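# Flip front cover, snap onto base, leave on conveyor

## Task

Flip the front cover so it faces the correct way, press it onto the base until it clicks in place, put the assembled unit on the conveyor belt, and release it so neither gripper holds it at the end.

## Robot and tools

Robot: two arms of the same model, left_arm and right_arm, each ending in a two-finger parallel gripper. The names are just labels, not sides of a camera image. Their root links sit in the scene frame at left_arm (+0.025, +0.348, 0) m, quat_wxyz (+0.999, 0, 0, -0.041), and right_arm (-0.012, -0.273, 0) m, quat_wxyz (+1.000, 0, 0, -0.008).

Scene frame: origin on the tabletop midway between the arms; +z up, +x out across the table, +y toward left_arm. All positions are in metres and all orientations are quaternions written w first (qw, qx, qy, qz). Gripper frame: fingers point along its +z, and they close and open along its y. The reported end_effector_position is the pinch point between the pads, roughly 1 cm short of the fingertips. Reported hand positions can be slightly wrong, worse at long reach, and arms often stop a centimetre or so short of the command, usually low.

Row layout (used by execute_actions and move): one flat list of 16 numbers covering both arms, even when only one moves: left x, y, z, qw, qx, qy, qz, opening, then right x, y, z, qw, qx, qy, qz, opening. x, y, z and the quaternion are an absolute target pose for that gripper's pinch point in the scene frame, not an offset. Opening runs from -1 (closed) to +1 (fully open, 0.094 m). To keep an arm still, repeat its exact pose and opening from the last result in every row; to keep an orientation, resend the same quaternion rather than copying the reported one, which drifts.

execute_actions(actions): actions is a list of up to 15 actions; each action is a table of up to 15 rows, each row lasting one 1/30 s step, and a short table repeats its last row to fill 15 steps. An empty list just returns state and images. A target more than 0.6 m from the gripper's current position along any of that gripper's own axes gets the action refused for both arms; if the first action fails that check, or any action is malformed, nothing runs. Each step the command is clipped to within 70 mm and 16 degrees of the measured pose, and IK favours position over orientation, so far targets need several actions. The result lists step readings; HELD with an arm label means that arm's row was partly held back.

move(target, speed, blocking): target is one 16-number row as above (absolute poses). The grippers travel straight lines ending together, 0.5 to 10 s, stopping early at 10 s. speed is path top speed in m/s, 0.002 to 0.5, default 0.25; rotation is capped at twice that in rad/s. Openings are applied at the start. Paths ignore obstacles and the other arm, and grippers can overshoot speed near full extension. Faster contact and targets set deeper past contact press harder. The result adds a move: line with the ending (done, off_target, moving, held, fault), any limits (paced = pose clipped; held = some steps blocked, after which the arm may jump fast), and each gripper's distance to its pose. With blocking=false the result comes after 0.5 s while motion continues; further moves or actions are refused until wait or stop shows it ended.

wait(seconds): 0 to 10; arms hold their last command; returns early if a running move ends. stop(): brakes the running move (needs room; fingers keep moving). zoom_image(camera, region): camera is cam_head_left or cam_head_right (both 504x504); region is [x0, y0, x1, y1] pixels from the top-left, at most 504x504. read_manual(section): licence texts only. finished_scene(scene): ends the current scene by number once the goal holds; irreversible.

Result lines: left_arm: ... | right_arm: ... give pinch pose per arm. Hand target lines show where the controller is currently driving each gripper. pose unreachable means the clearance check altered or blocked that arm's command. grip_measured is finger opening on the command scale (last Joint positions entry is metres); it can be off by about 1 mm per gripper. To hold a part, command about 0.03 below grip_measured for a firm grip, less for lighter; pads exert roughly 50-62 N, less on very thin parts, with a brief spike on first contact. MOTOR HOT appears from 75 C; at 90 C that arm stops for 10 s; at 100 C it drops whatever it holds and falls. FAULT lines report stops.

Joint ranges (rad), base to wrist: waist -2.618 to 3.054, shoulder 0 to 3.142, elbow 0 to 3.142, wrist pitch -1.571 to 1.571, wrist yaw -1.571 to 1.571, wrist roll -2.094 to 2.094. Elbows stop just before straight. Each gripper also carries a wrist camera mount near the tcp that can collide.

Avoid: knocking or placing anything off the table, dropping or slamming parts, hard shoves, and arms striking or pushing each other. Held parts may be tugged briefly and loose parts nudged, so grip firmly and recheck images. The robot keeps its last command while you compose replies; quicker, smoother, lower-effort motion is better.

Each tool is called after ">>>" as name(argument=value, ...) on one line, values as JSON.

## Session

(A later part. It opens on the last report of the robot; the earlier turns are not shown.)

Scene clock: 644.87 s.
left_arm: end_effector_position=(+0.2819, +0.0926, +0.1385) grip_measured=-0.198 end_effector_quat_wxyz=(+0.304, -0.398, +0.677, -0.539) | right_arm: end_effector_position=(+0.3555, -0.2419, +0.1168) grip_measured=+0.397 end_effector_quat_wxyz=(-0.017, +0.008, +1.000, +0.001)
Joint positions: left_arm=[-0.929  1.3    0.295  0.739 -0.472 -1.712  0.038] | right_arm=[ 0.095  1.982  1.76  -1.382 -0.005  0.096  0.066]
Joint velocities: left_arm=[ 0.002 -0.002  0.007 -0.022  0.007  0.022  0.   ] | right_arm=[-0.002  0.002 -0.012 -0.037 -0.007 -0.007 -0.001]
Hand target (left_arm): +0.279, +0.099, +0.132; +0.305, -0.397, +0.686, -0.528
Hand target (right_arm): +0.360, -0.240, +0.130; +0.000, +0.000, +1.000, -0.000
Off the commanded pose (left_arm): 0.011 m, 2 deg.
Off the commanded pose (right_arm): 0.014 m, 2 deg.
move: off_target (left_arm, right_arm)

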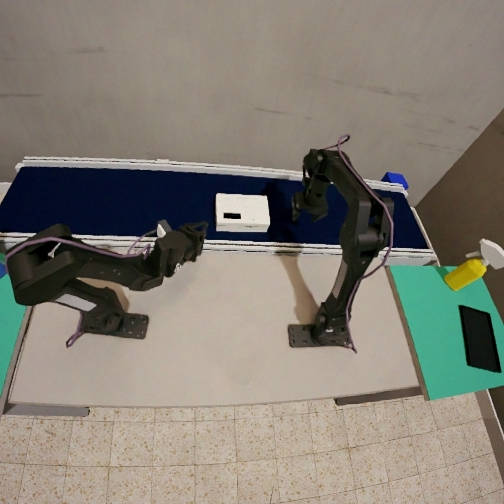

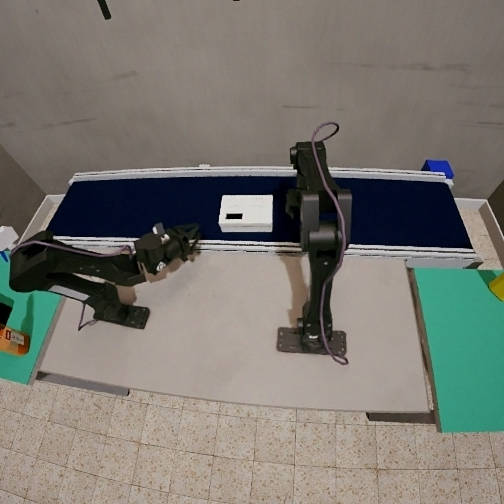

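>>> move(target=[0.34,-0.03,0.088,0.305,-0.397,0.687,-0.528,0.6,0.45,-0.11,0.13,0.299,-0.641,0.641,0.299,-0.6], speed=0.3)

>>> execute_actions(actions=[[[0.35,-0.034,0.085,0.305,-0.397,0.687,-0.528,0.7,0.45,-0.11,0.13,0.299,-0.641,0.641,0.299,-0.6]],[[0.36,-0.038,0.084,0.305,-0.397,0.687,-0.528,0.7,0.45,-0.11,0.13,0.299,-0.641,0.641,0.299,-0.6]],[[0.366,-0.04,0.084,0.305,-0.397,0.687,-0.528,0.7,0.45,-0.11,0.13,0.299,-0.641,0.641,0.299,-0.6]],[[0.371,-0.04,0.084,0.305,-0.397,0.687,-0.528,0.7,0.45,-0.11,0.13,0.299,-0.641,0.641,0.299,-0.6]],[[0.371,-0.04,0.084,0.305,-0.397,0.687,-0.528,0.5,0.45,-0.11,0.13,0.299,-0.641,0.641,0.299,-0.6]],[[0.371,-0.04,0.084,0.305,-0.397,0.687,-0.528,0.3,0.45,-0.11,0.13,0.299,-0.641,0.641,0.299,-0.6]],[[0.374,-0.04,0.084,0.305,-0.397,0.687,-0.528,0.1,0.45,-0.11,0.13,0.299,-0.641,0.641,0.299,-0.6]],[[0.374,-0.04,0.084,0.305,-0.397,0.687,-0.528,-0.1,0.45,-0.11,0.13,0.299,-0.641,0.641,0.299,-0.6]],[[0.374,-0.04,0.084,0.305,-0.397,0.687,-0.528,-0.3,0.45,-0.11,0.13,0.299,-0.641,0.641,0.299,-0.6]],[[0.378,-0.039,0.084,0.305,-0.397,0.687,-0.528,-0.3,0.45,-0.11,0.13,0.299,-0.641,0.641,0.299,-0.6]],[[0.382,-0.038,0.084,0.305,-0.397,0.687,-0.528,-0.3,0.45,-0.11,0.13,0.299,-0.641,0.641,0.299,-0.6]],[[0.385,-0.038,0.084,0.305,-0.397,0.687,-0.528,-0.1,0.45,-0.11,0.13,0.299,-0.641,0.641,0.299,-0.6]],[[0.387,-0.039,0.084,0.305,-0.397,0.687,-0.528,0.1,0.45,-0.11,0.13,0.299,-0.641,0.641,0.299,-0.6]]])

>>> zoom_image(camera="cam_head_right", region=[200,180,290,245])

>>> zoom_image(camera="cam_head_left", region=[200,180,290,245])

Scene clock: 673.27 s.
left_arm: end_effector_position=(+0.3394, -0.0245, +0.0892) grip_measured=+0.598 end_effector_quat_wxyz=(+0.302, -0.394, +0.686, -0.532) | right_arm: end_effector_position=(+0.4508, -0.1139, +0.1292) grip_measured=-0.597 end_effector_quat_wxyz=(-0.294, +0.642, -0.645, -0.291)
Joint positions: left_arm=[-0.965  1.96   0.746  0.924 -0.497 -1.716  0.075] | right_arm=[ 0.067  2.353  2.156 -1.304 -0.851 -1.483  0.019]
Joint velocities: left_arm=[ 0.002  0.007 -0.002 -0.081  0.022 -0.066 -0.   ] | right_arm=[-0.002 -0.017  0.012 -0.022 -0.022 -0.066  0.   ]
Hand target (left_arm): +0.340, -0.029, +0.086; +0.305, -0.396, +0.687, -0.528
Hand target (right_arm): +0.452, -0.111, +0.130; -0.297, +0.640, -0.641, -0.301
Off the commanded pose (left_arm): 0.006 m, 1 deg.
Off the commanded pose (right_arm): 0.004 m, 1 deg.
move: done

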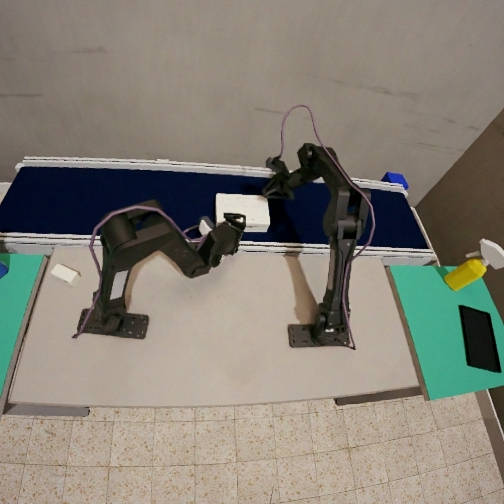

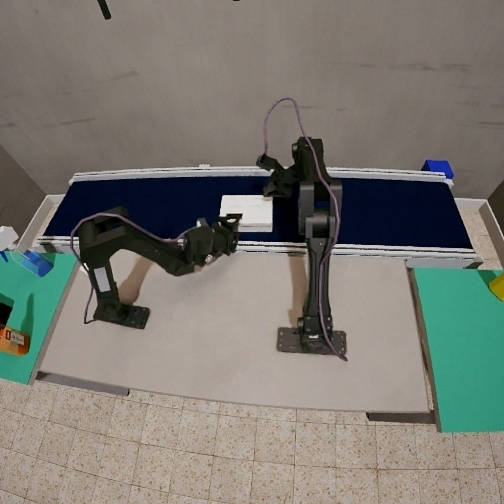

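Scene clock: 679.77 s.
left_arm: end_effector_position=(+0.3815, -0.0368, +0.0904) grip_measured=+0.098 end_effector_quat_wxyz=(+0.300, -0.401, +0.678, -0.538) | right_arm: end_effector_position=(+0.4508, -0.1139, +0.1292) grip_measured=-0.597 end_effector_quat_wxyz=(-0.294, +0.642, -0.645, -0.291)
Joint positions: left_arm=[-0.884  2.05   0.89   0.892 -0.426 -1.709  0.052] | right_arm=[ 0.067  2.353  2.156 -1.304 -0.851 -1.483  0.019]
Joint velocities: left_arm=[-0.002 -0.007  0.012 -0.051 -0.007 -0.081  0.001] | right_arm=[ 0.007 -0.012  0.002  0.037 -0.022  0.022  0.   ]
Hand target (left_arm): +0.387, -0.039, +0.084; +0.305, -0.397, +0.686, -0.528
Hand target (right_arm): +0.450, -0.110, +0.130; -0.299, +0.641, -0.641, -0.299
Off the commanded pose (left_arm): 0.009 m, 2 deg.
Off the commanded pose (right_arm): 0.004 m, 1 deg.
Step readings (end_effector_position; steps 1 to 15: 1st action; 16 to 30: 2nd action; 31 to 45: 3rd action; 46 to 60: 4th action; 61 to 75: 5th action; 76 to 90: 6th action; 91 to 105: 7th action; 106 to 120: 8th action; 121 to 135: 9th action; 136 to 150: 10th action; 151 to 165: 11th action; 166 to 180: 12th action; 181 to 195: 13th action):
0: left_arm (+0.3394, -0.0245, +0.0892) | right_arm (+0.4508, -0.1139, +0.1292)
1: left_arm (+0.3399, -0.0255, +0.0892) | right_arm (+0.4508, -0.1139, +0.1292)
2: left_arm (+0.3414, -0.0277, +0.0895) | right_arm (+0.4508, -0.1139, +0.1292)
4: left_arm (+0.3441, -0.0313, +0.0903) | right_arm (+0.4508, -0.1139, +0.1292)
8: left_arm (+0.3451, -0.0325, +0.0911) | right_arm (+0.4508, -0.1139, +0.1292)
15: left_arm (+0.3451, -0.0325, +0.0911) | right_arm (+0.4508, -0.1139, +0.1292)
16: left_arm (+0.3462, -0.0331, +0.0912) | right_arm (+0.4508, -0.1139, +0.1292)
17: left_arm (+0.3488, -0.0341, +0.0912) | right_arm (+0.4508, -0.1139, +0.1292)
19: left_arm (+0.3540, -0.0351, +0.0917) | right_arm (+0.4508, -0.1139, +0.1292)
23: left_arm (+0.3573, -0.0343, +0.0921) | right_arm (+0.4508, -0.1139, +0.1292)
30: left_arm (+0.3571, -0.0346, +0.0921) | right_arm (+0.4508, -0.1139, +0.1292)
31: left_arm (+0.3576, -0.0350, +0.0919) | right_arm (+0.4508, -0.1139, +0.1292)
32: left_arm (+0.3588, -0.0359, +0.0921) | right_arm (+0.4508, -0.1139, +0.1292)
34: left_arm (+0.3612, -0.0371, +0.0926) | right_arm (+0.4508, -0.1139, +0.1292)
38: left_arm (+0.3624, -0.0373, +0.0929) | right_arm (+0.4508, -0.1139, +0.1292)
45: left_arm (+0.3622, -0.0374, +0.0925) | right_arm (+0.4508, -0.1139, +0.1292)
46: left_arm (+0.3624, -0.0375, +0.0925) | right_arm (+0.4508, -0.1139, +0.1292)
47: left_arm (+0.3633, -0.0373, +0.0924) | right_arm (+0.4508, -0.1139, +0.1292)
49: left_arm (+0.3657, -0.0373, +0.0928) | right_arm (+0.4508, -0.1139, +0.1292)
53: left_arm (+0.3673, -0.0368, +0.0919) | right_arm (+0.4508, -0.1139, +0.1292)
60: left_arm (+0.3671, -0.0370, +0.0915) | right_arm (+0.4508, -0.1139, +0.1292)
61: left_arm (+0.3671, -0.0370, +0.0913) | right_arm (+0.4508, -0.1139, +0.1292)
62: left_arm (+0.3670, -0.0370, +0.0910) | right_arm (+0.4508, -0.1139, +0.1292)
64: left_arm (+0.3669, -0.0369, +0.0904) | right_arm (+0.4508, -0.1139, +0.1292)
68: left_arm (+0.3668, -0.0370, +0.0902) | right_arm (+0.4508, -0.1139, +0.1292)
75: left_arm (+0.3668, -0.0370, +0.0902) | right_arm (+0.4508, -0.1139, +0.1292)
76: left_arm (+0.3667, -0.0370, +0.0900) | right_arm (+0.4508, -0.1139, +0.1292)
77: left_arm (+0.3666, -0.0369, +0.0897) | right_arm (+0.4508, -0.1139, +0.1292)
79: left_arm (+0.3665, -0.0370, +0.0892) | right_arm (+0.4508, -0.1139, +0.1292)
83: left_arm (+0.3665, -0.0369, +0.0892) | right_arm (+0.4508, -0.1139, +0.1292)
90: left_arm (+0.3665, -0.0369, +0.0892) | right_arm (+0.4508, -0.1139, +0.1292)
91: left_arm (+0.3665, -0.0370, +0.0891) | right_arm (+0.4508, -0.1139, +0.1292)
92: left_arm (+0.3667, -0.0369, +0.0888) | right_arm (+0.4508, -0.1139, +0.1292)
94: left_arm (+0.3670, -0.0367, +0.0886) | right_arm (+0.4508, -0.1139, +0.1292)
98: left_arm (+0.3672, -0.0366, +0.0885) | right_arm (+0.4508, -0.1139, +0.1292)
105: left_arm (+0.3672, -0.0367, +0.0885) | right_arm (+0.4508, -0.1139, +0.1292)
106: left_arm (+0.3671, -0.0366, +0.0883) | right_arm (+0.4508, -0.1139, +0.1292)
107: left_arm (+0.3671, -0.0366, +0.0883) | right_arm (+0.4508, -0.1139, +0.1292)
109: left_arm (+0.3671, -0.0366, +0.0883) | right_arm (+0.4508, -0.1139, +0.1292)
113: left_arm (+0.3671, -0.0366, +0.0883) | right_arm (+0.4508, -0.1139, +0.1292)
120: left_arm (+0.3671, -0.0366, +0.0883) | right_arm (+0.4508, -0.1139, +0.1292)
121: left_arm (+0.3671, -0.0366, +0.0882) | right_arm (+0.4508, -0.1139, +0.1292)
122: left_arm (+0.3671, -0.0366, +0.0882) | right_arm (+0.4508, -0.1139, +0.1292)
124: left_arm (+0.3671, -0.0366, +0.0882) | right_arm (+0.4508, -0.1139, +0.1292)
128: left_arm (+0.3671, -0.0366, +0.0882) | right_arm (+0.4508, -0.1139, +0.1292)
135: left_arm (+0.3671, -0.0366, +0.0882) | right_arm (+0.4508, -0.1139, +0.1292)
136: left_arm (+0.3676, -0.0366, +0.0883) | right_arm (+0.4508, -0.1139, +0.1292)
137: left_arm (+0.3687, -0.0369, +0.0884) | right_arm (+0.4508, -0.1139, +0.1292)
139: left_arm (+0.3714, -0.0367, +0.0885) | right_arm (+0.4508, -0.1139, +0.1292)
143: left_arm (+0.3731, -0.0359, +0.0879) | right_arm (+0.4508, -0.1139, +0.1292)
150: left_arm (+0.3730, -0.0360, +0.0877) | right_arm (+0.4508, -0.1139, +0.1292)
151: left_arm (+0.3731, -0.0360, +0.0876) | right_arm (+0.4508, -0.1139, +0.1292)
152: left_arm (+0.3736, -0.0357, +0.0876) | right_arm (+0.4508, -0.1139, +0.1292)
154: left_arm (+0.3748, -0.0348, +0.0875) | right_arm (+0.4508, -0.1139, +0.1292)
158: left_arm (+0.3758, -0.0341, +0.0875) | right_arm (+0.4508, -0.1139, +0.1292)
165: left_arm (+0.3757, -0.0342, +0.0874) | right_arm (+0.4508, -0.1139, +0.1292)
166: left_arm (+0.3762, -0.0344, +0.0877) | right_arm (+0.4508, -0.1139, +0.1292)
167: left_arm (+0.3769, -0.0349, +0.0877) | right_arm (+0.4508, -0.1139, +0.1292)
169: left_arm (+0.3788, -0.0354, +0.0882) | right_arm (+0.4508, -0.1139, +0.1292)
173: left_arm (+0.3799, -0.0353, +0.0883) | right_arm (+0.4508, -0.1139, +0.1292)
180: left_arm (+0.3798, -0.0354, +0.0880) | right_arm (+0.4508, -0.1139, +0.1292)
181: left_arm (+0.3798, -0.0354, +0.0880) | right_arm (+0.4508, -0.1139, +0.1292)
182: left_arm (+0.3799, -0.0358, +0.0882) | right_arm (+0.4508, -0.1139, +0.1292)
184: left_arm (+0.3807, -0.0361, +0.0890) | right_arm (+0.4508, -0.1139, +0.1292)
Lines left out of this list: 2.

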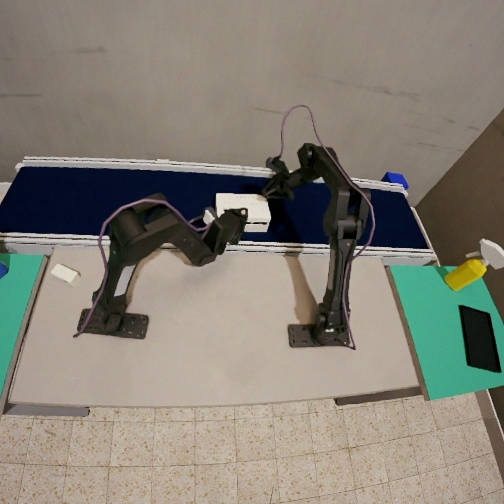

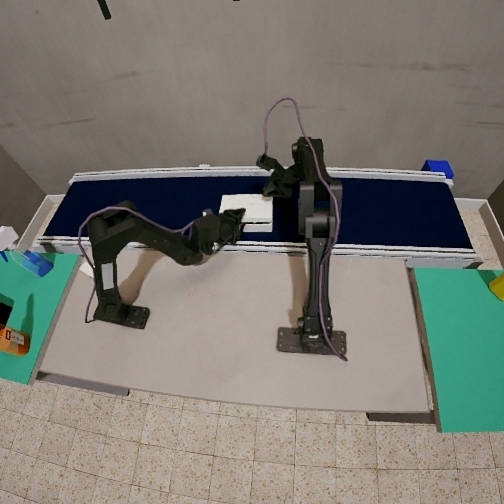

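Region (200, 180, 290, 245) of cam_head_right's 504x504 image, scaled by 5.600, with more detail than that image has.

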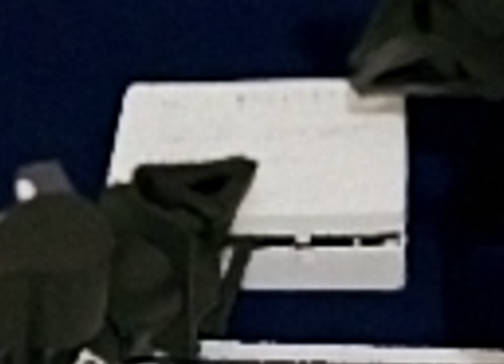

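Region (200, 180, 290, 245) of cam_head_left's 504x504 image, scaled by 5.600, with more detail than that image has.

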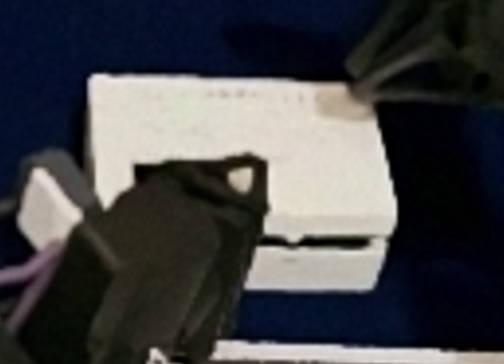

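Tabs are now inside. Lowering further and withdrawing.

>>> execute_actions(actions=[[[0.387,-0.039,0.084,0.305,-0.397,0.687,-0.528,0.22,0.45,-0.11,0.13,0.299,-0.641,0.641,0.299,-0.6]],[[0.387,-0.039,0.084,0.305,-0.397,0.687,-0.528,0.34,0.45,-0.11,0.13,0.299,-0.641,0.641,0.299,-0.6]]])

>>> move(target=[0.335,-0.012,0.097,0.305,-0.397,0.687,-0.528,0.34,0.45,-0.11,0.13,0.299,-0.641,0.641,0.299,-0.6], speed=0.03)

>>> move(target=[0.28,0.1,0.13,0.305,-0.397,0.687,-0.528,-0.2,0.45,-0.11,0.13,0.299,-0.641,0.641,0.299,-0.6])

>>> zoom_image(camera="cam_head_right", region=[200,180,290,245])

>>> zoom_image(camera="cam_head_left", region=[200,180,290,245])

Scene clock: 688.80 s.
left_arm: end_effector_position=(+0.3814, -0.0369, +0.0903) grip_measured=+0.338 end_effector_quat_wxyz=(+0.300, -0.401, +0.678, -0.538) | right_arm: end_effector_position=(+0.4508, -0.1139, +0.1292) grip_measured=-0.597 end_effector_quat_wxyz=(-0.294, +0.642, -0.645, -0.291)
Joint positions: left_arm=[-0.884  2.05   0.89   0.892 -0.425 -1.708  0.063] | right_arm=[ 0.067  2.353  2.156 -1.304 -0.851 -1.483  0.019]
Joint velocities: left_arm=[-0.017 -0.002  0.012  0.007  0.007 -0.037 -0.   ] | right_arm=[-0.017  0.002 -0.012  0.007  0.066 -0.022 -0.001]
Hand target (left_arm): +0.387, -0.039, +0.084; +0.305, -0.397, +0.686, -0.528
Hand target (right_arm): +0.450, -0.110, +0.130; -0.299, +0.641, -0.641, -0.299
Off the commanded pose (left_arm): 0.009 m, 2 deg.
Off the commanded pose (right_arm): 0.004 m, 1 deg.
Step readings (end_effector_position; steps 1 to 15: 1st action; 16 to 30: 2nd action):
0: left_arm (+0.3815, -0.0368, +0.0904) | right_arm (+0.4508, -0.1139, +0.1292)
1: left_arm (+0.3815, -0.0368, +0.0904) | right_arm (+0.4508, -0.1139, +0.1292)
2: left_arm (+0.3814, -0.0368, +0.0903) | right_arm (+0.4508, -0.1139, +0.1292)
4: left_arm (+0.3814, -0.0368, +0.0903) | right_arm (+0.4508, -0.1139, +0.1292)
8: left_arm (+0.3814, -0.0368, +0.0903) | right_arm (+0.4508, -0.1139, +0.1292)
15: left_arm (+0.3814, -0.0368, +0.0903) | right_arm (+0.4508, -0.1139, +0.1292)
16: left_arm (+0.3814, -0.0368, +0.0903) | right_arm (+0.4508, -0.1139, +0.1292)
17: left_arm (+0.3814, -0.0369, +0.0903) | right_arm (+0.4508, -0.1139, +0.1292)
19: left_arm (+0.3814, -0.0369, +0.0903) | right_arm (+0.4508, -0.1139, +0.1292)
23: left_arm (+0.3814, -0.0369, +0.0903) | right_arm (+0.4508, -0.1139, +0.1292)
30: end_effector_position above

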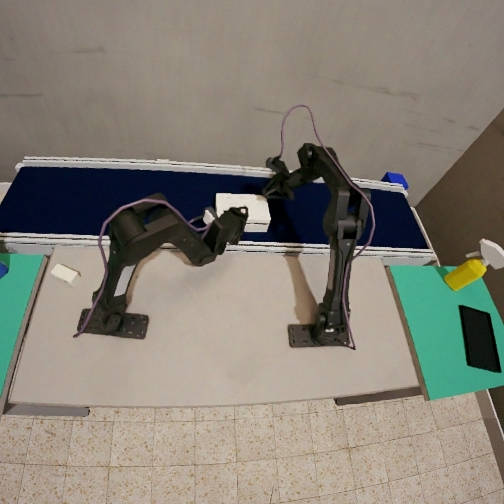

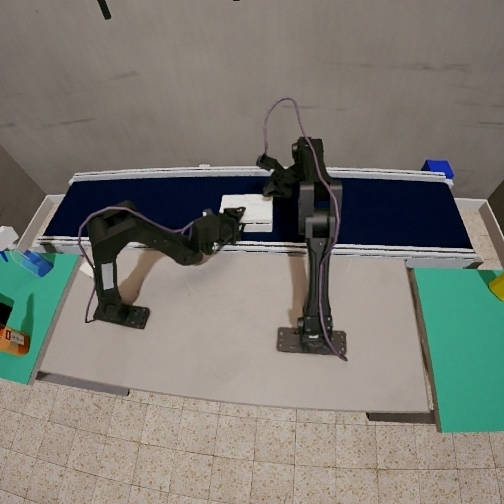

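Scene clock: 690.83 s.
left_arm: end_effector_position=(+0.3387, -0.0176, +0.0966) grip_measured=+0.338 end_effector_quat_wxyz=(+0.302, -0.393, +0.687, -0.531) | right_arm: end_effector_position=(+0.4508, -0.1141, +0.1290) grip_measured=-0.597 end_effector_quat_wxyz=(-0.294, +0.643, -0.645, -0.290)
Joint positions: left_arm=[-0.956  1.915  0.724  0.9   -0.486 -1.713  0.063] | right_arm=[ 0.067  2.353  2.156 -1.304 -0.85  -1.483  0.019]
Joint velocities: left_arm=[ 0.002 -0.017 -0.012 -0.007  0.007  0.037  0.   ] | right_arm=[ 0.002  0.017 -0.012  0.037  0.007 -0.051  0.001]
Hand target (left_arm): +0.335, -0.013, +0.098; +0.305, -0.396, +0.687, -0.528
Hand target (right_arm): +0.450, -0.110, +0.130; -0.299, +0.641, -0.641, -0.299
Off the commanded pose (left_arm): 0.007 m, 1 deg.
Off the commanded pose (right_arm): 0.004 m, 1 deg.
move: done

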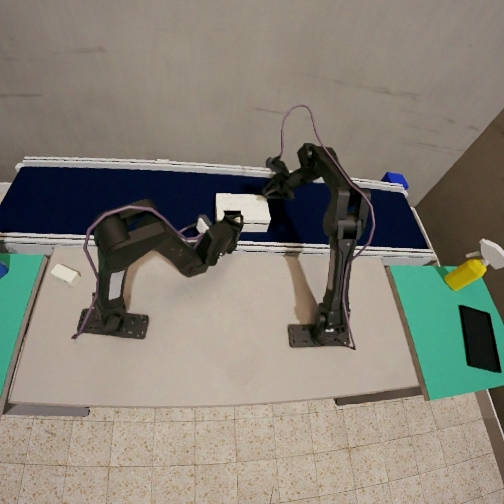

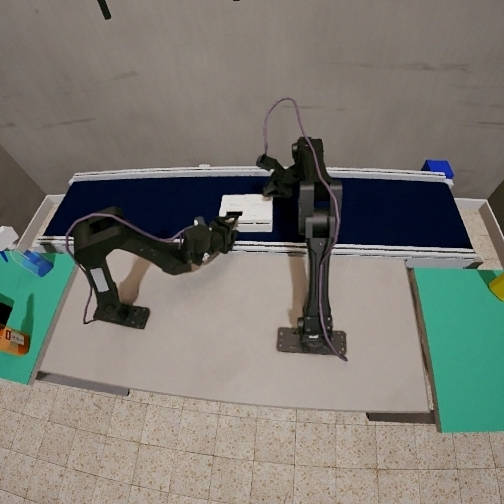

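Scene clock: 692.17 s.
left_arm: end_effector_position=(+0.2811, +0.0941, +0.1363) grip_measured=-0.198 end_effector_quat_wxyz=(+0.304, -0.399, +0.678, -0.537) | right_arm: end_effector_position=(+0.4508, -0.1140, +0.1290) grip_measured=-0.597 end_effector_quat_wxyz=(-0.294, +0.642, -0.645, -0.290)
Joint positions: left_arm=[-0.929  1.298  0.289  0.739 -0.473 -1.713  0.038] | right_arm=[ 0.067  2.353  2.156 -1.304 -0.85  -1.483  0.019]
Joint velocities: left_arm=[ 0.007 -0.007 -0.022 -0.037 -0.11  -0.037  0.   ] | right_arm=[ 0.002  0.007 -0.017  0.022 -0.11  -0.022 -0.001]
Hand target (left_arm): +0.279, +0.099, +0.132; +0.305, -0.397, +0.686, -0.528
Hand target (right_arm): +0.450, -0.110, +0.130; -0.299, +0.641, -0.641, -0.299
Off the commanded pose (left_arm): 0.009 m, 1 deg.
Off the commanded pose (right_arm): 0.004 m, 1 deg.
move: done

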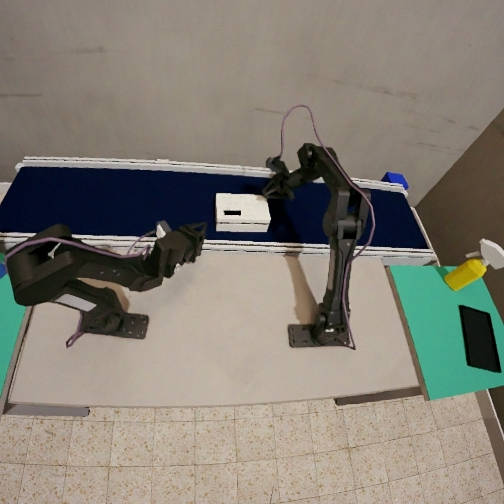

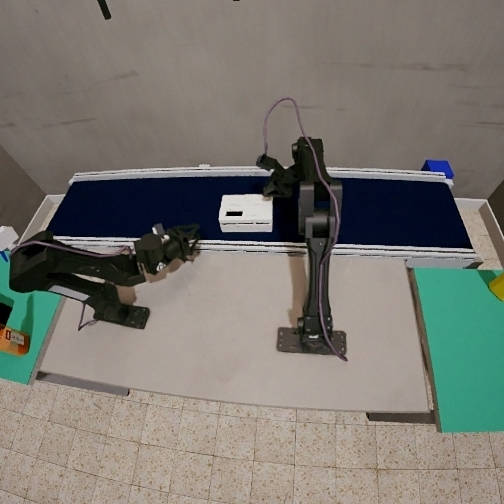

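Region (200, 180, 290, 245) of cam_head_right's 504x504 image, scaled by 5.600, with more detail than that image has.

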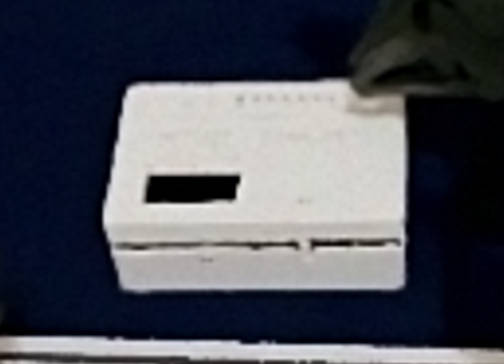

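Region (200, 180, 290, 245) of cam_head_left's 504x504 image, scaled by 5.600, with more detail than that image has.

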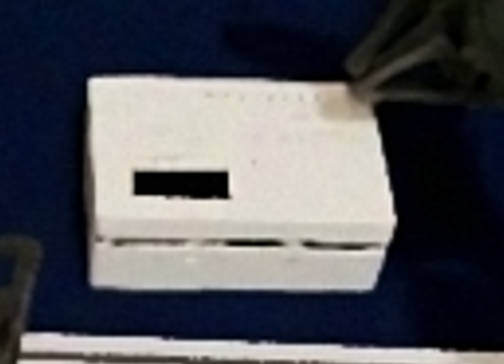

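>>> move(target=[0.28,0.1,0.13,0.305,-0.397,0.687,-0.528,-0.2,0.415,-0.05,0.11,0.299,-0.641,0.641,0.299,0.3], speed=0.1)

>>> move(target=[0.28,0.1,0.13,0.305,-0.397,0.687,-0.528,-0.2,0.415,-0.046,0.055,0.299,-0.641,0.641,0.299,0.3], speed=0.02)

>>> zoom_image(camera="cam_head_left", region=[200,180,290,245])

Scene clock: 699.57 s.
left_arm: end_effector_position=(+0.2818, +0.0946, +0.1359) grip_measured=-0.198 end_effector_quat_wxyz=(+0.304, -0.399, +0.678, -0.537) | right_arm: end_effector_position=(+0.4181, -0.0510, +0.1016) grip_measured=+0.297 end_effector_quat_wxyz=(-0.290, +0.642, -0.644, -0.299)
Joint positions: left_arm=[-0.924  1.298  0.289  0.738 -0.467 -1.713  0.038] | right_arm=[ 0.212  2.213  1.8   -0.95  -0.84  -1.278  0.061]
Joint velocities: left_arm=[-0.002  0.002  0.007  0.051  0.051 -0.022 -0.   ] | right_arm=[-0.002 -0.002  0.027  0.022 -0.081 -0.022 -0.   ]
Hand target (left_arm): +0.280, +0.100, +0.130; +0.305, -0.397, +0.686, -0.528
Hand target (right_arm): +0.415, -0.050, +0.110; -0.298, +0.641, -0.641, -0.299
Off the commanded pose (left_arm): 0.008 m, 1 deg.
Off the commanded pose (right_arm): 0.009 m, 1 deg.
move: done

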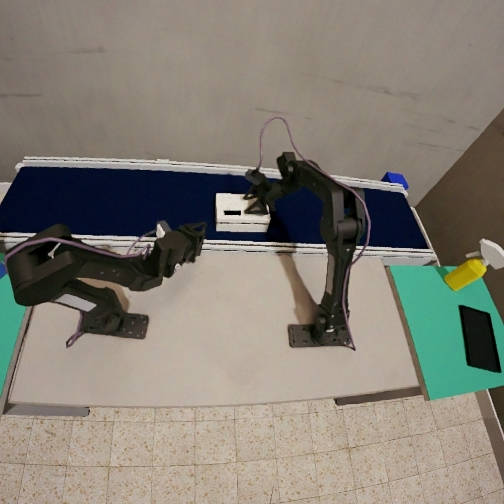

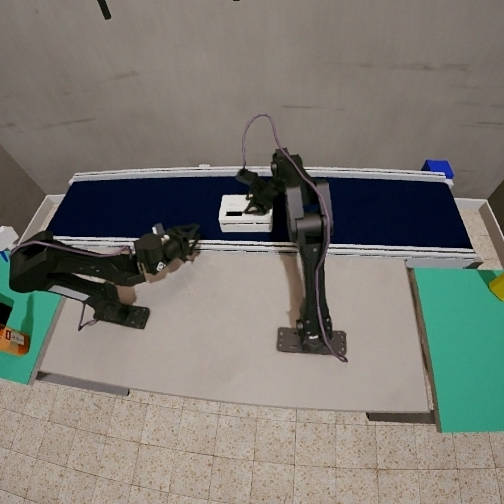

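Scene clock: 702.13 s.
left_arm: end_effector_position=(+0.2818, +0.0946, +0.1361) grip_measured=-0.198 end_effector_quat_wxyz=(+0.304, -0.399, +0.678, -0.537) | right_arm: end_effector_position=(+0.4209, -0.0440, +0.0826) grip_measured=+0.297 end_effector_quat_wxyz=(-0.324, +0.638, -0.628, -0.306)
Joint positions: left_arm=[-0.924  1.298  0.289  0.739 -0.467 -1.713  0.038] | right_arm=[ 0.213  2.213  1.681 -0.759 -0.893 -1.255  0.061]
Joint velocities: left_arm=[-0.007 -0.012 -0.017 -0.022 -0.037 -0.051 -0.001] | right_arm=[-0.002 -0.022 -0.032 -0.007 -0.022  0.022 -0.   ]
Hand target (left_arm): +0.280, +0.100, +0.130; +0.305, -0.397, +0.686, -0.528
Hand target (right_arm): +0.414, -0.046, +0.056; -0.298, +0.642, -0.640, -0.300
Off the commanded pose (left_arm): 0.008 m, 1 deg.
Off the commanded pose (right_arm): 0.028 m, 3 deg.
move: off_target (right_arm)

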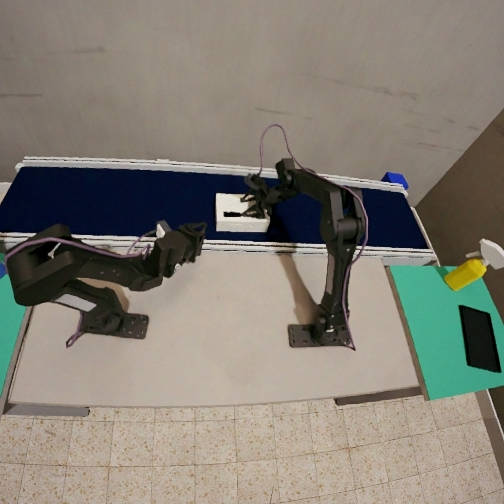

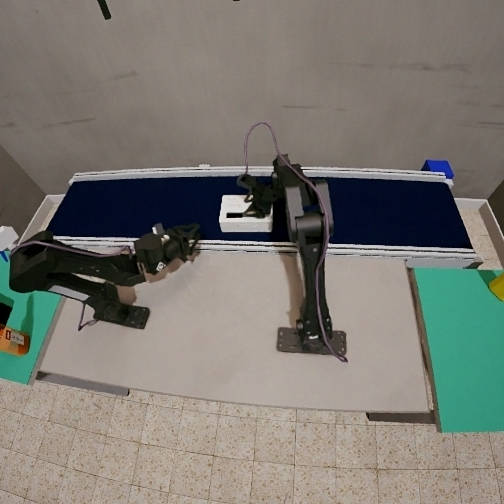

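Region (200, 180, 290, 245) of cam_head_left's 504x504 image, scaled by 5.600, with more detail than that image has.

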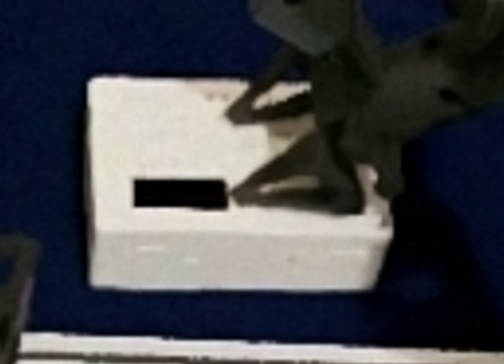

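>>> move(target=[0.28,0.1,0.13,0.305,-0.397,0.687,-0.528,-0.2,0.425,-0.045,0.10,0.092,-0.701,0.701,0.092,0.3], speed=0.15)

>>> execute_actions(actions=[[[0.28,0.1,0.13,0.305,-0.397,0.687,-0.528,-0.2,0.425,-0.045,0.085,0.092,-0.701,0.701,0.092,0.3]],[[0.28,0.1,0.13,0.305,-0.397,0.687,-0.528,-0.2,0.425,-0.045,0.075,0.092,-0.701,0.701,0.092,0.3]],[[0.28,0.1,0.13,0.305,-0.397,0.687,-0.528,-0.2,0.425,-0.045,0.065,0.092,-0.701,0.701,0.092,0.3]],[[0.28,0.1,0.13,0.305,-0.397,0.687,-0.528,-0.2,0.425,-0.045,0.055,0.092,-0.701,0.701,0.092,0.3]],[[0.28,0.1,0.13,0.305,-0.397,0.687,-0.528,-0.2,0.425,-0.045,0.045,0.092,-0.701,0.701,0.092,0.3]],[[0.28,0.1,0.13,0.305,-0.397,0.687,-0.528,-0.2,0.425,-0.045,0.035,0.092,-0.701,0.701,0.092,0.3]],[[0.28,0.1,0.13,0.305,-0.397,0.687,-0.528,-0.2,0.425,-0.045,0.025,0.092,-0.701,0.701,0.092,0.3]]])

>>> zoom_image(camera="cam_head_left", region=[200,180,290,245])

Scene clock: 719.43 s.
left_arm: end_effector_position=(+0.2818, +0.0945, +0.1362) grip_measured=-0.198 end_effector_quat_wxyz=(+0.303, -0.399, +0.678, -0.538) | right_arm: end_effector_position=(+0.4266, -0.0477, +0.1000) grip_measured=+0.297 end_effector_quat_wxyz=(-0.097, +0.701, -0.702, -0.086)
Joint positions: left_arm=[-0.924  1.298  0.289  0.739 -0.467 -1.713  0.038] | right_arm=[ 0.404  2.405  2.349 -1.398 -0.233 -1.167  0.061]
Joint velocities: left_arm=[ 0.017 -0.012 -0.002 -0.051  0.007 -0.051 -0.001] | right_arm=[-0.002 -0.002  0.002 -0.037  0.022 -0.022 -0.   ]
Hand target (left_arm): +0.280, +0.100, +0.130; +0.305, -0.397, +0.686, -0.528
Hand target (right_arm): +0.426, -0.045, +0.100; -0.094, +0.700, -0.703, -0.089
Off the commanded pose (left_arm): 0.009 m, 2 deg.
Off the commanded pose (right_arm): 0.003 m, 1 deg.
move: done

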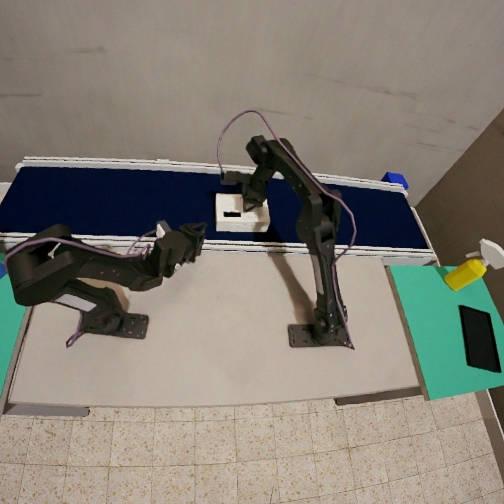

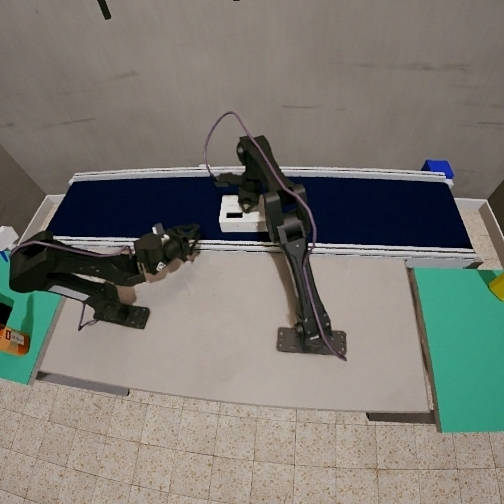

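Scene clock: 722.93 s.
left_arm: end_effector_position=(+0.2818, +0.0945, +0.1362) grip_measured=-0.198 end_effector_quat_wxyz=(+0.303, -0.399, +0.678, -0.538) | right_arm: end_effector_position=(+0.4275, -0.0469, +0.0806) grip_measured=+0.297 end_effector_quat_wxyz=(-0.129, +0.699, -0.698, -0.082)
Joint positions: left_arm=[-0.924  1.298  0.289  0.739 -0.467 -1.713  0.038] | right_arm=[ 0.399  2.309  2.092 -1.176 -0.251 -1.167  0.061]
Joint velocities: left_arm=[-0.002  0.007 -0.007 -0.022 -0.081  0.007 -0.   ] | right_arm=[ 0.002 -0.002 -0.017  0.007 -0.007  0.037 -0.001]
Hand target (left_arm): +0.280, +0.100, +0.130; +0.305, -0.397, +0.686, -0.528
Hand target (right_arm): +0.420, -0.047, +0.028; -0.091, +0.701, -0.701, -0.092
Off the commanded pose (left_arm): 0.009 m, 2 deg.
Off the commanded pose (right_arm): 0.056 m, 4 deg.
Step readings (end_effector_position; steps 1 to 15: 1st action; 16 to 30: 2nd action; 31 to 45: 3rd action; 46 to 60: 4th action; 61 to 75: 5th action; 76 to 90: 6th action; 91 to 105: 7th action):
0: left_arm (+0.2818, +0.0945, +0.1362) | right_arm (+0.4266, -0.0477, +0.1000)
1: left_arm (+0.2818, +0.0945, +0.1362) | right_arm (+0.4267, -0.0477, +0.0989)
2: left_arm (+0.2818, +0.0945, +0.1362) | right_arm (+0.4268, -0.0476, +0.0975)
4: left_arm (+0.2818, +0.0945, +0.1362) | right_arm (+0.4260, -0.0480, +0.0939)
8: left_arm (+0.2818, +0.0945, +0.1362) | right_arm (+0.4256, -0.0482, +0.0920)
15: left_arm (+0.2818, +0.0945, +0.1362) | right_arm (+0.4269, -0.0476, +0.0921)
16: left_arm (+0.2818, +0.0945, +0.1362) | right_arm (+0.4271, -0.0475, +0.0901)
17: left_arm (+0.2818, +0.0945, +0.1362) | right_arm (+0.4270, -0.0476, +0.0880)
19: left_arm (+0.2818, +0.0945, +0.1362) | right_arm (+0.4254, -0.0482, +0.0824)
23: left_arm (+0.2818, +0.0945, +0.1362) | right_arm (+0.4267, -0.0477, +0.0818)
30: left_arm (+0.2818, +0.0945, +0.1362) | right_arm (+0.4283, -0.0470, +0.0820)
31: left_arm (+0.2818, +0.0945, +0.1362) | right_arm (+0.4282, -0.0470, +0.0805)
32: left_arm (+0.2818, +0.0945, +0.1362) | right_arm (+0.4281, -0.0470, +0.0809)
34: left_arm (+0.2818, +0.0945, +0.1362) | right_arm (+0.4282, -0.0469, +0.0809)
38: left_arm (+0.2818, +0.0945, +0.1362) | right_arm (+0.4282, -0.0469, +0.0811)
45: left_arm (+0.2818, +0.0945, +0.1362) | right_arm (+0.4282, -0.0469, +0.0811)
46: left_arm (+0.2818, +0.0945, +0.1362) | right_arm (+0.4280, -0.0470, +0.0805)
47: left_arm (+0.2818, +0.0945, +0.1362) | right_arm (+0.4280, -0.0469, +0.0807)
49: left_arm (+0.2818, +0.0945, +0.1362) | right_arm (+0.4280, -0.0469, +0.0808)
53: left_arm (+0.2818, +0.0945, +0.1362) | right_arm (+0.4280, -0.0469, +0.0810)
60: left_arm (+0.2818, +0.0945, +0.1362) | right_arm (+0.4280, -0.0469, +0.0809)
61: left_arm (+0.2818, +0.0945, +0.1362) | right_arm (+0.4277, -0.0468, +0.0805)
62: left_arm (+0.2818, +0.0945, +0.1362) | right_arm (+0.4278, -0.0469, +0.0806)
64: left_arm (+0.2818, +0.0945, +0.1362) | right_arm (+0.4277, -0.0468, +0.0806)
68: left_arm (+0.2818, +0.0945, +0.1362) | right_arm (+0.4279, -0.0468, +0.0809)
75: left_arm (+0.2818, +0.0945, +0.1362) | right_arm (+0.4278, -0.0468, +0.0809)
76: left_arm (+0.2818, +0.0945, +0.1362) | right_arm (+0.4276, -0.0469, +0.0803)
77: left_arm (+0.2818, +0.0945, +0.1362) | right_arm (+0.4275, -0.0469, +0.0803)
79: left_arm (+0.2818, +0.0945, +0.1362) | right_arm (+0.4275, -0.0468, +0.0806)
83: left_arm (+0.2818, +0.0945, +0.1362) | right_arm (+0.4276, -0.0469, +0.0806)
90: left_arm (+0.2818, +0.0945, +0.1362) | right_arm (+0.4276, -0.0470, +0.0806)
91: left_arm (+0.2818, +0.0945, +0.1362) | right_arm (+0.4274, -0.0468, +0.0802)
92: left_arm (+0.2818, +0.0945, +0.1362) | right_arm (+0.4274, -0.0469, +0.0802)
94: left_arm (+0.2818, +0.0945, +0.1362) | right_arm (+0.4274, -0.0468, +0.0804)
98: left_arm (+0.2818, +0.0945, +0.1362) | right_arm (+0.4274, -0.0469, +0.0805)
105: end_effector_position above

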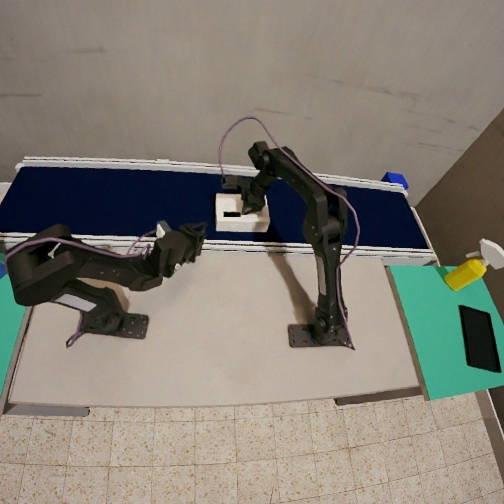

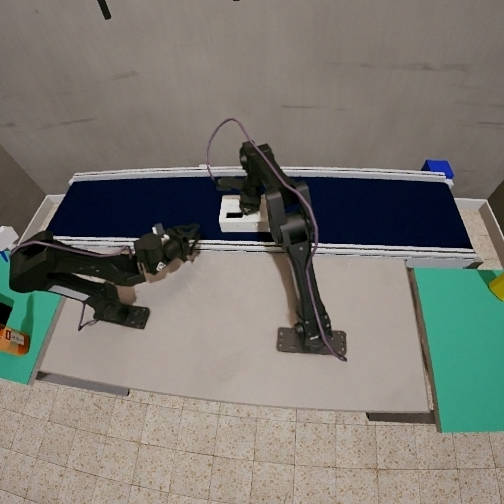

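Region (200, 180, 290, 245) of cam_head_left's 504x504 image, scaled by 5.600, with more detail than that image has.

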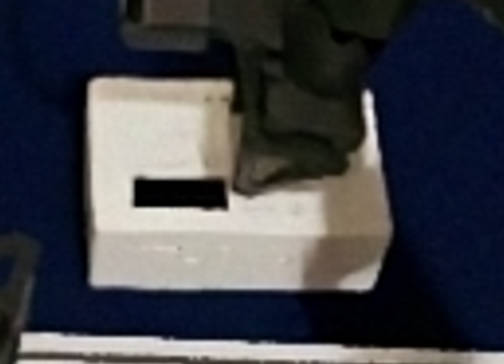

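>>> move(target=[0.28,0.1,0.13,0.305,-0.397,0.687,-0.528,-0.2,0.44,-0.045,0.105,0.092,-0.701,0.701,0.092,0.3], speed=0.08)

>>> move(target=[0.28,0.1,0.13,0.305,-0.397,0.687,-0.528,-0.2,0.462,-0.045,0.098,0.15,-0.701,0.69,0.06,-0.9], speed=0.08)

>>> execute_actions(actions=[[[0.28,0.1,0.13,0.305,-0.397,0.687,-0.528,-0.2,0.462,-0.045,0.085,0.15,-0.701,0.69,0.06,-0.9]],[[0.28,0.1,0.13,0.305,-0.397,0.687,-0.528,-0.2,0.462,-0.045,0.077,0.15,-0.701,0.69,0.06,-0.9]],[[0.28,0.1,0.13,0.305,-0.397,0.687,-0.528,-0.2,0.462,-0.045,0.068,0.15,-0.701,0.69,0.06,-0.9]],[[0.28,0.1,0.13,0.305,-0.397,0.687,-0.528,-0.2,0.462,-0.045,0.055,0.15,-0.701,0.69,0.06,-0.9]],[[0.28,0.1,0.13,0.305,-0.397,0.687,-0.528,-0.2,0.462,-0.045,0.04,0.15,-0.701,0.69,0.06,-0.9]],[[0.28,0.1,0.13,0.305,-0.397,0.687,-0.528,-0.2,0.462,-0.045,0.025,0.15,-0.701,0.69,0.06,-0.9]]])

>>> move(target=[0.28,0.1,0.13,0.305,-0.397,0.687,-0.528,-0.2,0.42,-0.2,0.16,0.15,-0.701,0.69,0.06,-0.9], speed=0.15)

>>> zoom_image(camera="cam_head_left", region=[200,180,290,245])

>>> zoom_image(camera="cam_head_right", region=[200,180,290,245])

Scene clock: 739.97 s.
left_arm: end_effector_position=(+0.2818, +0.0945, +0.1362) grip_measured=-0.198 end_effector_quat_wxyz=(+0.303, -0.399, +0.678, -0.538) | right_arm: end_effector_position=(+0.4402, -0.0445, +0.1048) grip_measured=+0.297 end_effector_quat_wxyz=(-0.097, +0.699, -0.703, -0.088)
Joint positions: left_arm=[-0.924  1.298  0.289  0.739 -0.467 -1.713  0.038] | right_arm=[ 0.398  2.551  2.637 -1.545 -0.238 -1.168  0.061]
Joint velocities: left_arm=[ 0.002  0.007 -0.012  0.007 -0.007 -0.051  0.001] | right_arm=[-0.017 -0.012  0.032 -0.022 -0.007  0.095 -0.001]
Hand target (left_arm): +0.280, +0.100, +0.130; +0.305, -0.397, +0.686, -0.528
Hand target (right_arm): +0.441, -0.045, +0.105; -0.096, +0.700, -0.701, -0.090
Off the commanded pose (left_arm): 0.009 m, 2 deg.
Off the commanded pose (right_arm): 0.001 m, 1 deg.
joint sent to its limit (right arm) — the command would take joint 4 (wrist pitch) past its lower limit, so that joint was sent only as far as its limit.
move: done

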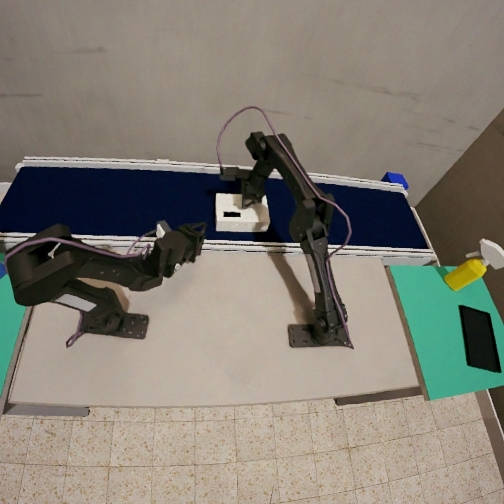

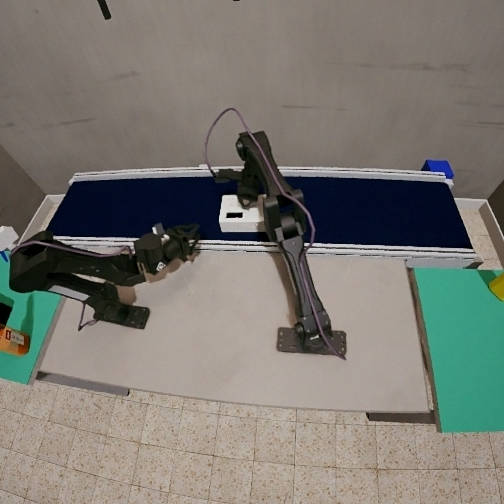

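Scene clock: 741.33 s.
left_arm: end_effector_position=(+0.2819, +0.0944, +0.1363) grip_measured=-0.198 end_effector_quat_wxyz=(+0.303, -0.399, +0.678, -0.538) | right_arm: end_effector_position=(+0.4607, -0.0429, +0.0872) grip_measured=-0.897 end_effector_quat_wxyz=(-0.139, +0.704, -0.694, -0.064)
Joint positions: left_arm=[-0.924  1.298  0.289  0.74  -0.467 -1.713  0.038] | right_arm=[ 0.389  2.468  2.398 -1.295 -0.23  -1.187  0.005]
Joint velocities: left_arm=[-0.017 -0.002 -0.027 -0.066  0.007  0.022 -0.   ] | right_arm=[ 0.002  0.002  0.002 -0.022 -0.037  0.051 -0.   ]
Hand target (left_arm): +0.280, +0.100, +0.130; +0.305, -0.397, +0.686, -0.528
Hand target (right_arm): +0.462, -0.045, +0.097; -0.150, +0.704, -0.692, -0.061
Off the commanded pose (left_arm): 0.009 m, 2 deg.
Off the commanded pose (right_arm): 0.011 m, 1 deg.
move: off_target (right_arm)

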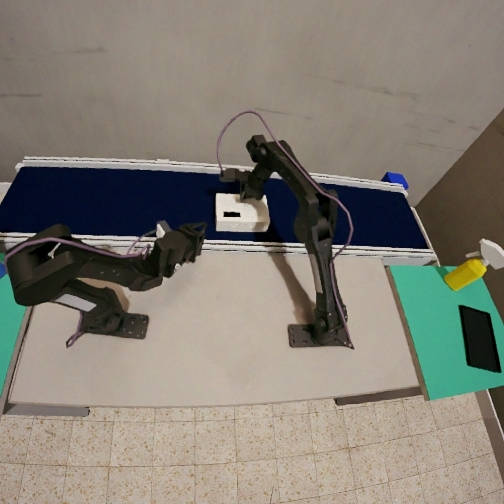

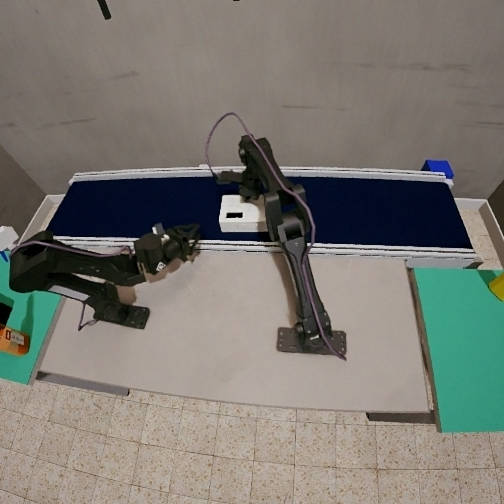

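Scene clock: 744.33 s.
left_arm: end_effector_position=(+0.2819, +0.0944, +0.1363) grip_measured=-0.198 end_effector_quat_wxyz=(+0.303, -0.399, +0.678, -0.538) | right_arm: end_effector_position=(+0.4750, -0.0334, +0.0807) grip_measured=-0.897 end_effector_quat_wxyz=(-0.212, +0.702, -0.678, -0.045)
Joint positions: left_arm=[-0.924  1.298  0.289  0.74  -0.467 -1.713  0.038] | right_arm=[ 0.388  2.343  2.104 -0.974 -0.256 -1.187  0.005]
Joint velocities: left_arm=[-0.017 -0.007 -0.027 -0.066  0.007  0.022  0.001] | right_arm=[-0.007  0.017  0.007  0.007  0.066 -0.037 -0.001]
Hand target (left_arm): +0.280, +0.100, +0.130; +0.305, -0.397, +0.686, -0.528
Hand target (right_arm): +0.459, -0.046, +0.028; -0.150, +0.704, -0.692, -0.060
Off the commanded pose (left_arm): 0.009 m, 2 deg.
Off the commanded pose (right_arm): 0.058 m, 7 deg.
Step readings (end_effector_position; steps 1 to 15: 1st action; 16 to 30: 2nd action; 31 to 45: 3rd action; 46 to 60: 4th action; 61 to 75: 5th action; 76 to 90: 6th action):
0: left_arm (+0.2819, +0.0944, +0.1363) | right_arm (+0.4607, -0.0429, +0.0872)
1: left_arm (+0.2819, +0.0944, +0.1363) | right_arm (+0.4610, -0.0428, +0.0862)
2: left_arm (+0.2819, +0.0944, +0.1363) | right_arm (+0.4603, -0.0431, +0.0847)
4: left_arm (+0.2819, +0.0944, +0.1363) | right_arm (+0.4591, -0.0435, +0.0825)
8: left_arm (+0.2819, +0.0944, +0.1363) | right_arm (+0.4606, -0.0431, +0.0824)
15: left_arm (+0.2819, +0.0944, +0.1363) | right_arm (+0.4623, -0.0425, +0.0828)
16: left_arm (+0.2819, +0.0944, +0.1363) | right_arm (+0.4622, -0.0425, +0.0818)
17: left_arm (+0.2819, +0.0944, +0.1363) | right_arm (+0.4622, -0.0425, +0.0820)
19: left_arm (+0.2819, +0.0944, +0.1363) | right_arm (+0.4622, -0.0425, +0.0819)
23: left_arm (+0.2819, +0.0944, +0.1363) | right_arm (+0.4623, -0.0425, +0.0820)
30: left_arm (+0.2819, +0.0944, +0.1363) | right_arm (+0.4623, -0.0425, +0.0821)
31: left_arm (+0.2819, +0.0944, +0.1363) | right_arm (+0.4622, -0.0425, +0.0813)
32: left_arm (+0.2819, +0.0944, +0.1363) | right_arm (+0.4622, -0.0425, +0.0814)
34: left_arm (+0.2819, +0.0944, +0.1363) | right_arm (+0.4623, -0.0424, +0.0815)
38: left_arm (+0.2819, +0.0944, +0.1363) | right_arm (+0.4623, -0.0424, +0.0815)
45: left_arm (+0.2819, +0.0944, +0.1363) | right_arm (+0.4623, -0.0424, +0.0815)
46: left_arm (+0.2819, +0.0944, +0.1363) | right_arm (+0.4623, -0.0422, +0.0808)
47: left_arm (+0.2819, +0.0944, +0.1363) | right_arm (+0.4623, -0.0424, +0.0808)
49: left_arm (+0.2819, +0.0944, +0.1363) | right_arm (+0.4623, -0.0423, +0.0809)
53: left_arm (+0.2819, +0.0944, +0.1363) | right_arm (+0.4630, -0.0419, +0.0810)
60: left_arm (+0.2819, +0.0944, +0.1363) | right_arm (+0.4653, -0.0402, +0.0813)
61: left_arm (+0.2819, +0.0944, +0.1363) | right_arm (+0.4654, -0.0399, +0.0801)
62: left_arm (+0.2819, +0.0944, +0.1363) | right_arm (+0.4655, -0.0397, +0.0804)
64: left_arm (+0.2819, +0.0944, +0.1363) | right_arm (+0.4656, -0.0397, +0.0805)
68: left_arm (+0.2819, +0.0944, +0.1363) | right_arm (+0.4669, -0.0388, +0.0805)
75: left_arm (+0.2819, +0.0944, +0.1363) | right_arm (+0.4696, -0.0372, +0.0810)
76: left_arm (+0.2819, +0.0944, +0.1363) | right_arm (+0.4696, -0.0369, +0.0797)
77: left_arm (+0.2819, +0.0944, +0.1363) | right_arm (+0.4699, -0.0366, +0.0799)
79: left_arm (+0.2819, +0.0944, +0.1363) | right_arm (+0.4704, -0.0362, +0.0798)
83: left_arm (+0.2819, +0.0944, +0.1363) | right_arm (+0.4734, -0.0344, +0.0804)
90: end_effector_position above

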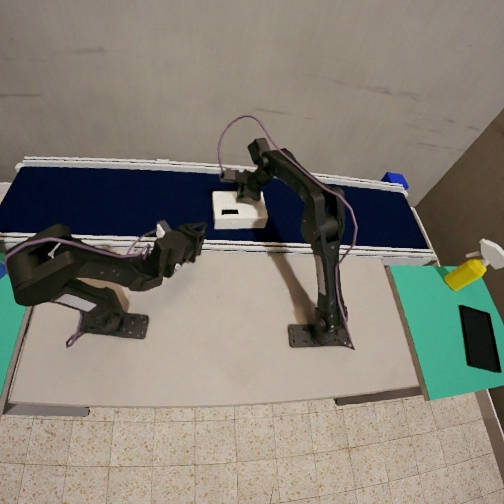

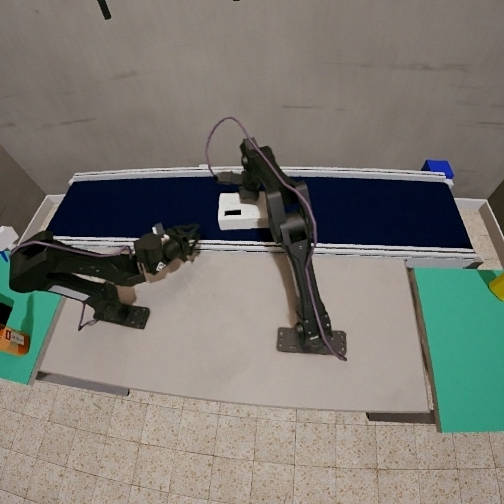

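Scene clock: 746.20 s.
left_arm: end_effector_position=(+0.2819, +0.0944, +0.1365) grip_measured=-0.198 end_effector_quat_wxyz=(+0.303, -0.399, +0.678, -0.538) | right_arm: end_effector_position=(+0.4205, -0.2019, +0.1421) grip_measured=-0.897 end_effector_quat_wxyz=(-0.136, +0.699, -0.699, -0.065)
Joint positions: left_arm=[-0.924  1.298  0.289  0.741 -0.467 -1.713  0.038] | right_arm=[ 0.064  2.123  2.036 -1.367 -0.279 -1.506  0.005]
Joint velocities: left_arm=[-0.007  0.007 -0.007  0.037 -0.022  0.007  0.   ] | right_arm=[-0.002 -0.012  0.007 -0.11  -0.051 -0.022 -0.001]
Hand target (left_arm): +0.280, +0.100, +0.130; +0.305, -0.397, +0.686, -0.528
Hand target (right_arm): +0.419, -0.199, +0.160; -0.152, +0.703, -0.693, -0.060
Off the commanded pose (left_arm): 0.009 m, 2 deg.
Off the commanded pose (right_arm): 0.018 m, 2 deg.
move: off_target (right_arm)

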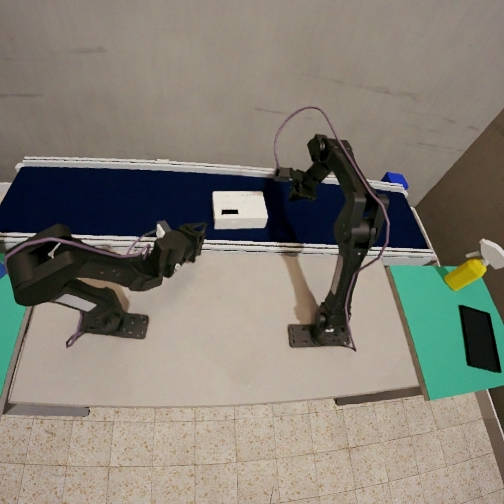

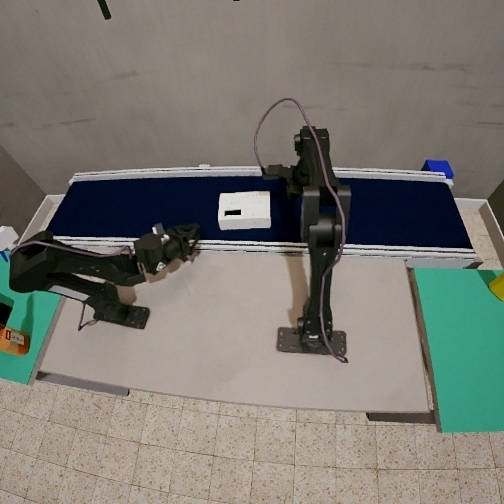

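Region (200, 180, 290, 245) of cam_head_left's 504x504 image, scaled by 5.600, with more detail than that image has.

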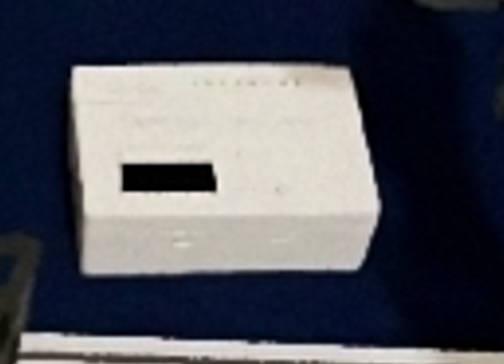

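Region (200, 180, 290, 245) of cam_head_right's 504x504 image, scaled by 5.600, with more detail than that image has.

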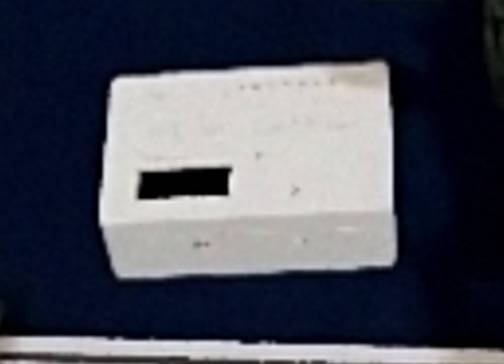

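The seam is closed.

>>> finished_scene(scene=1)

The scene is finished: the task was done.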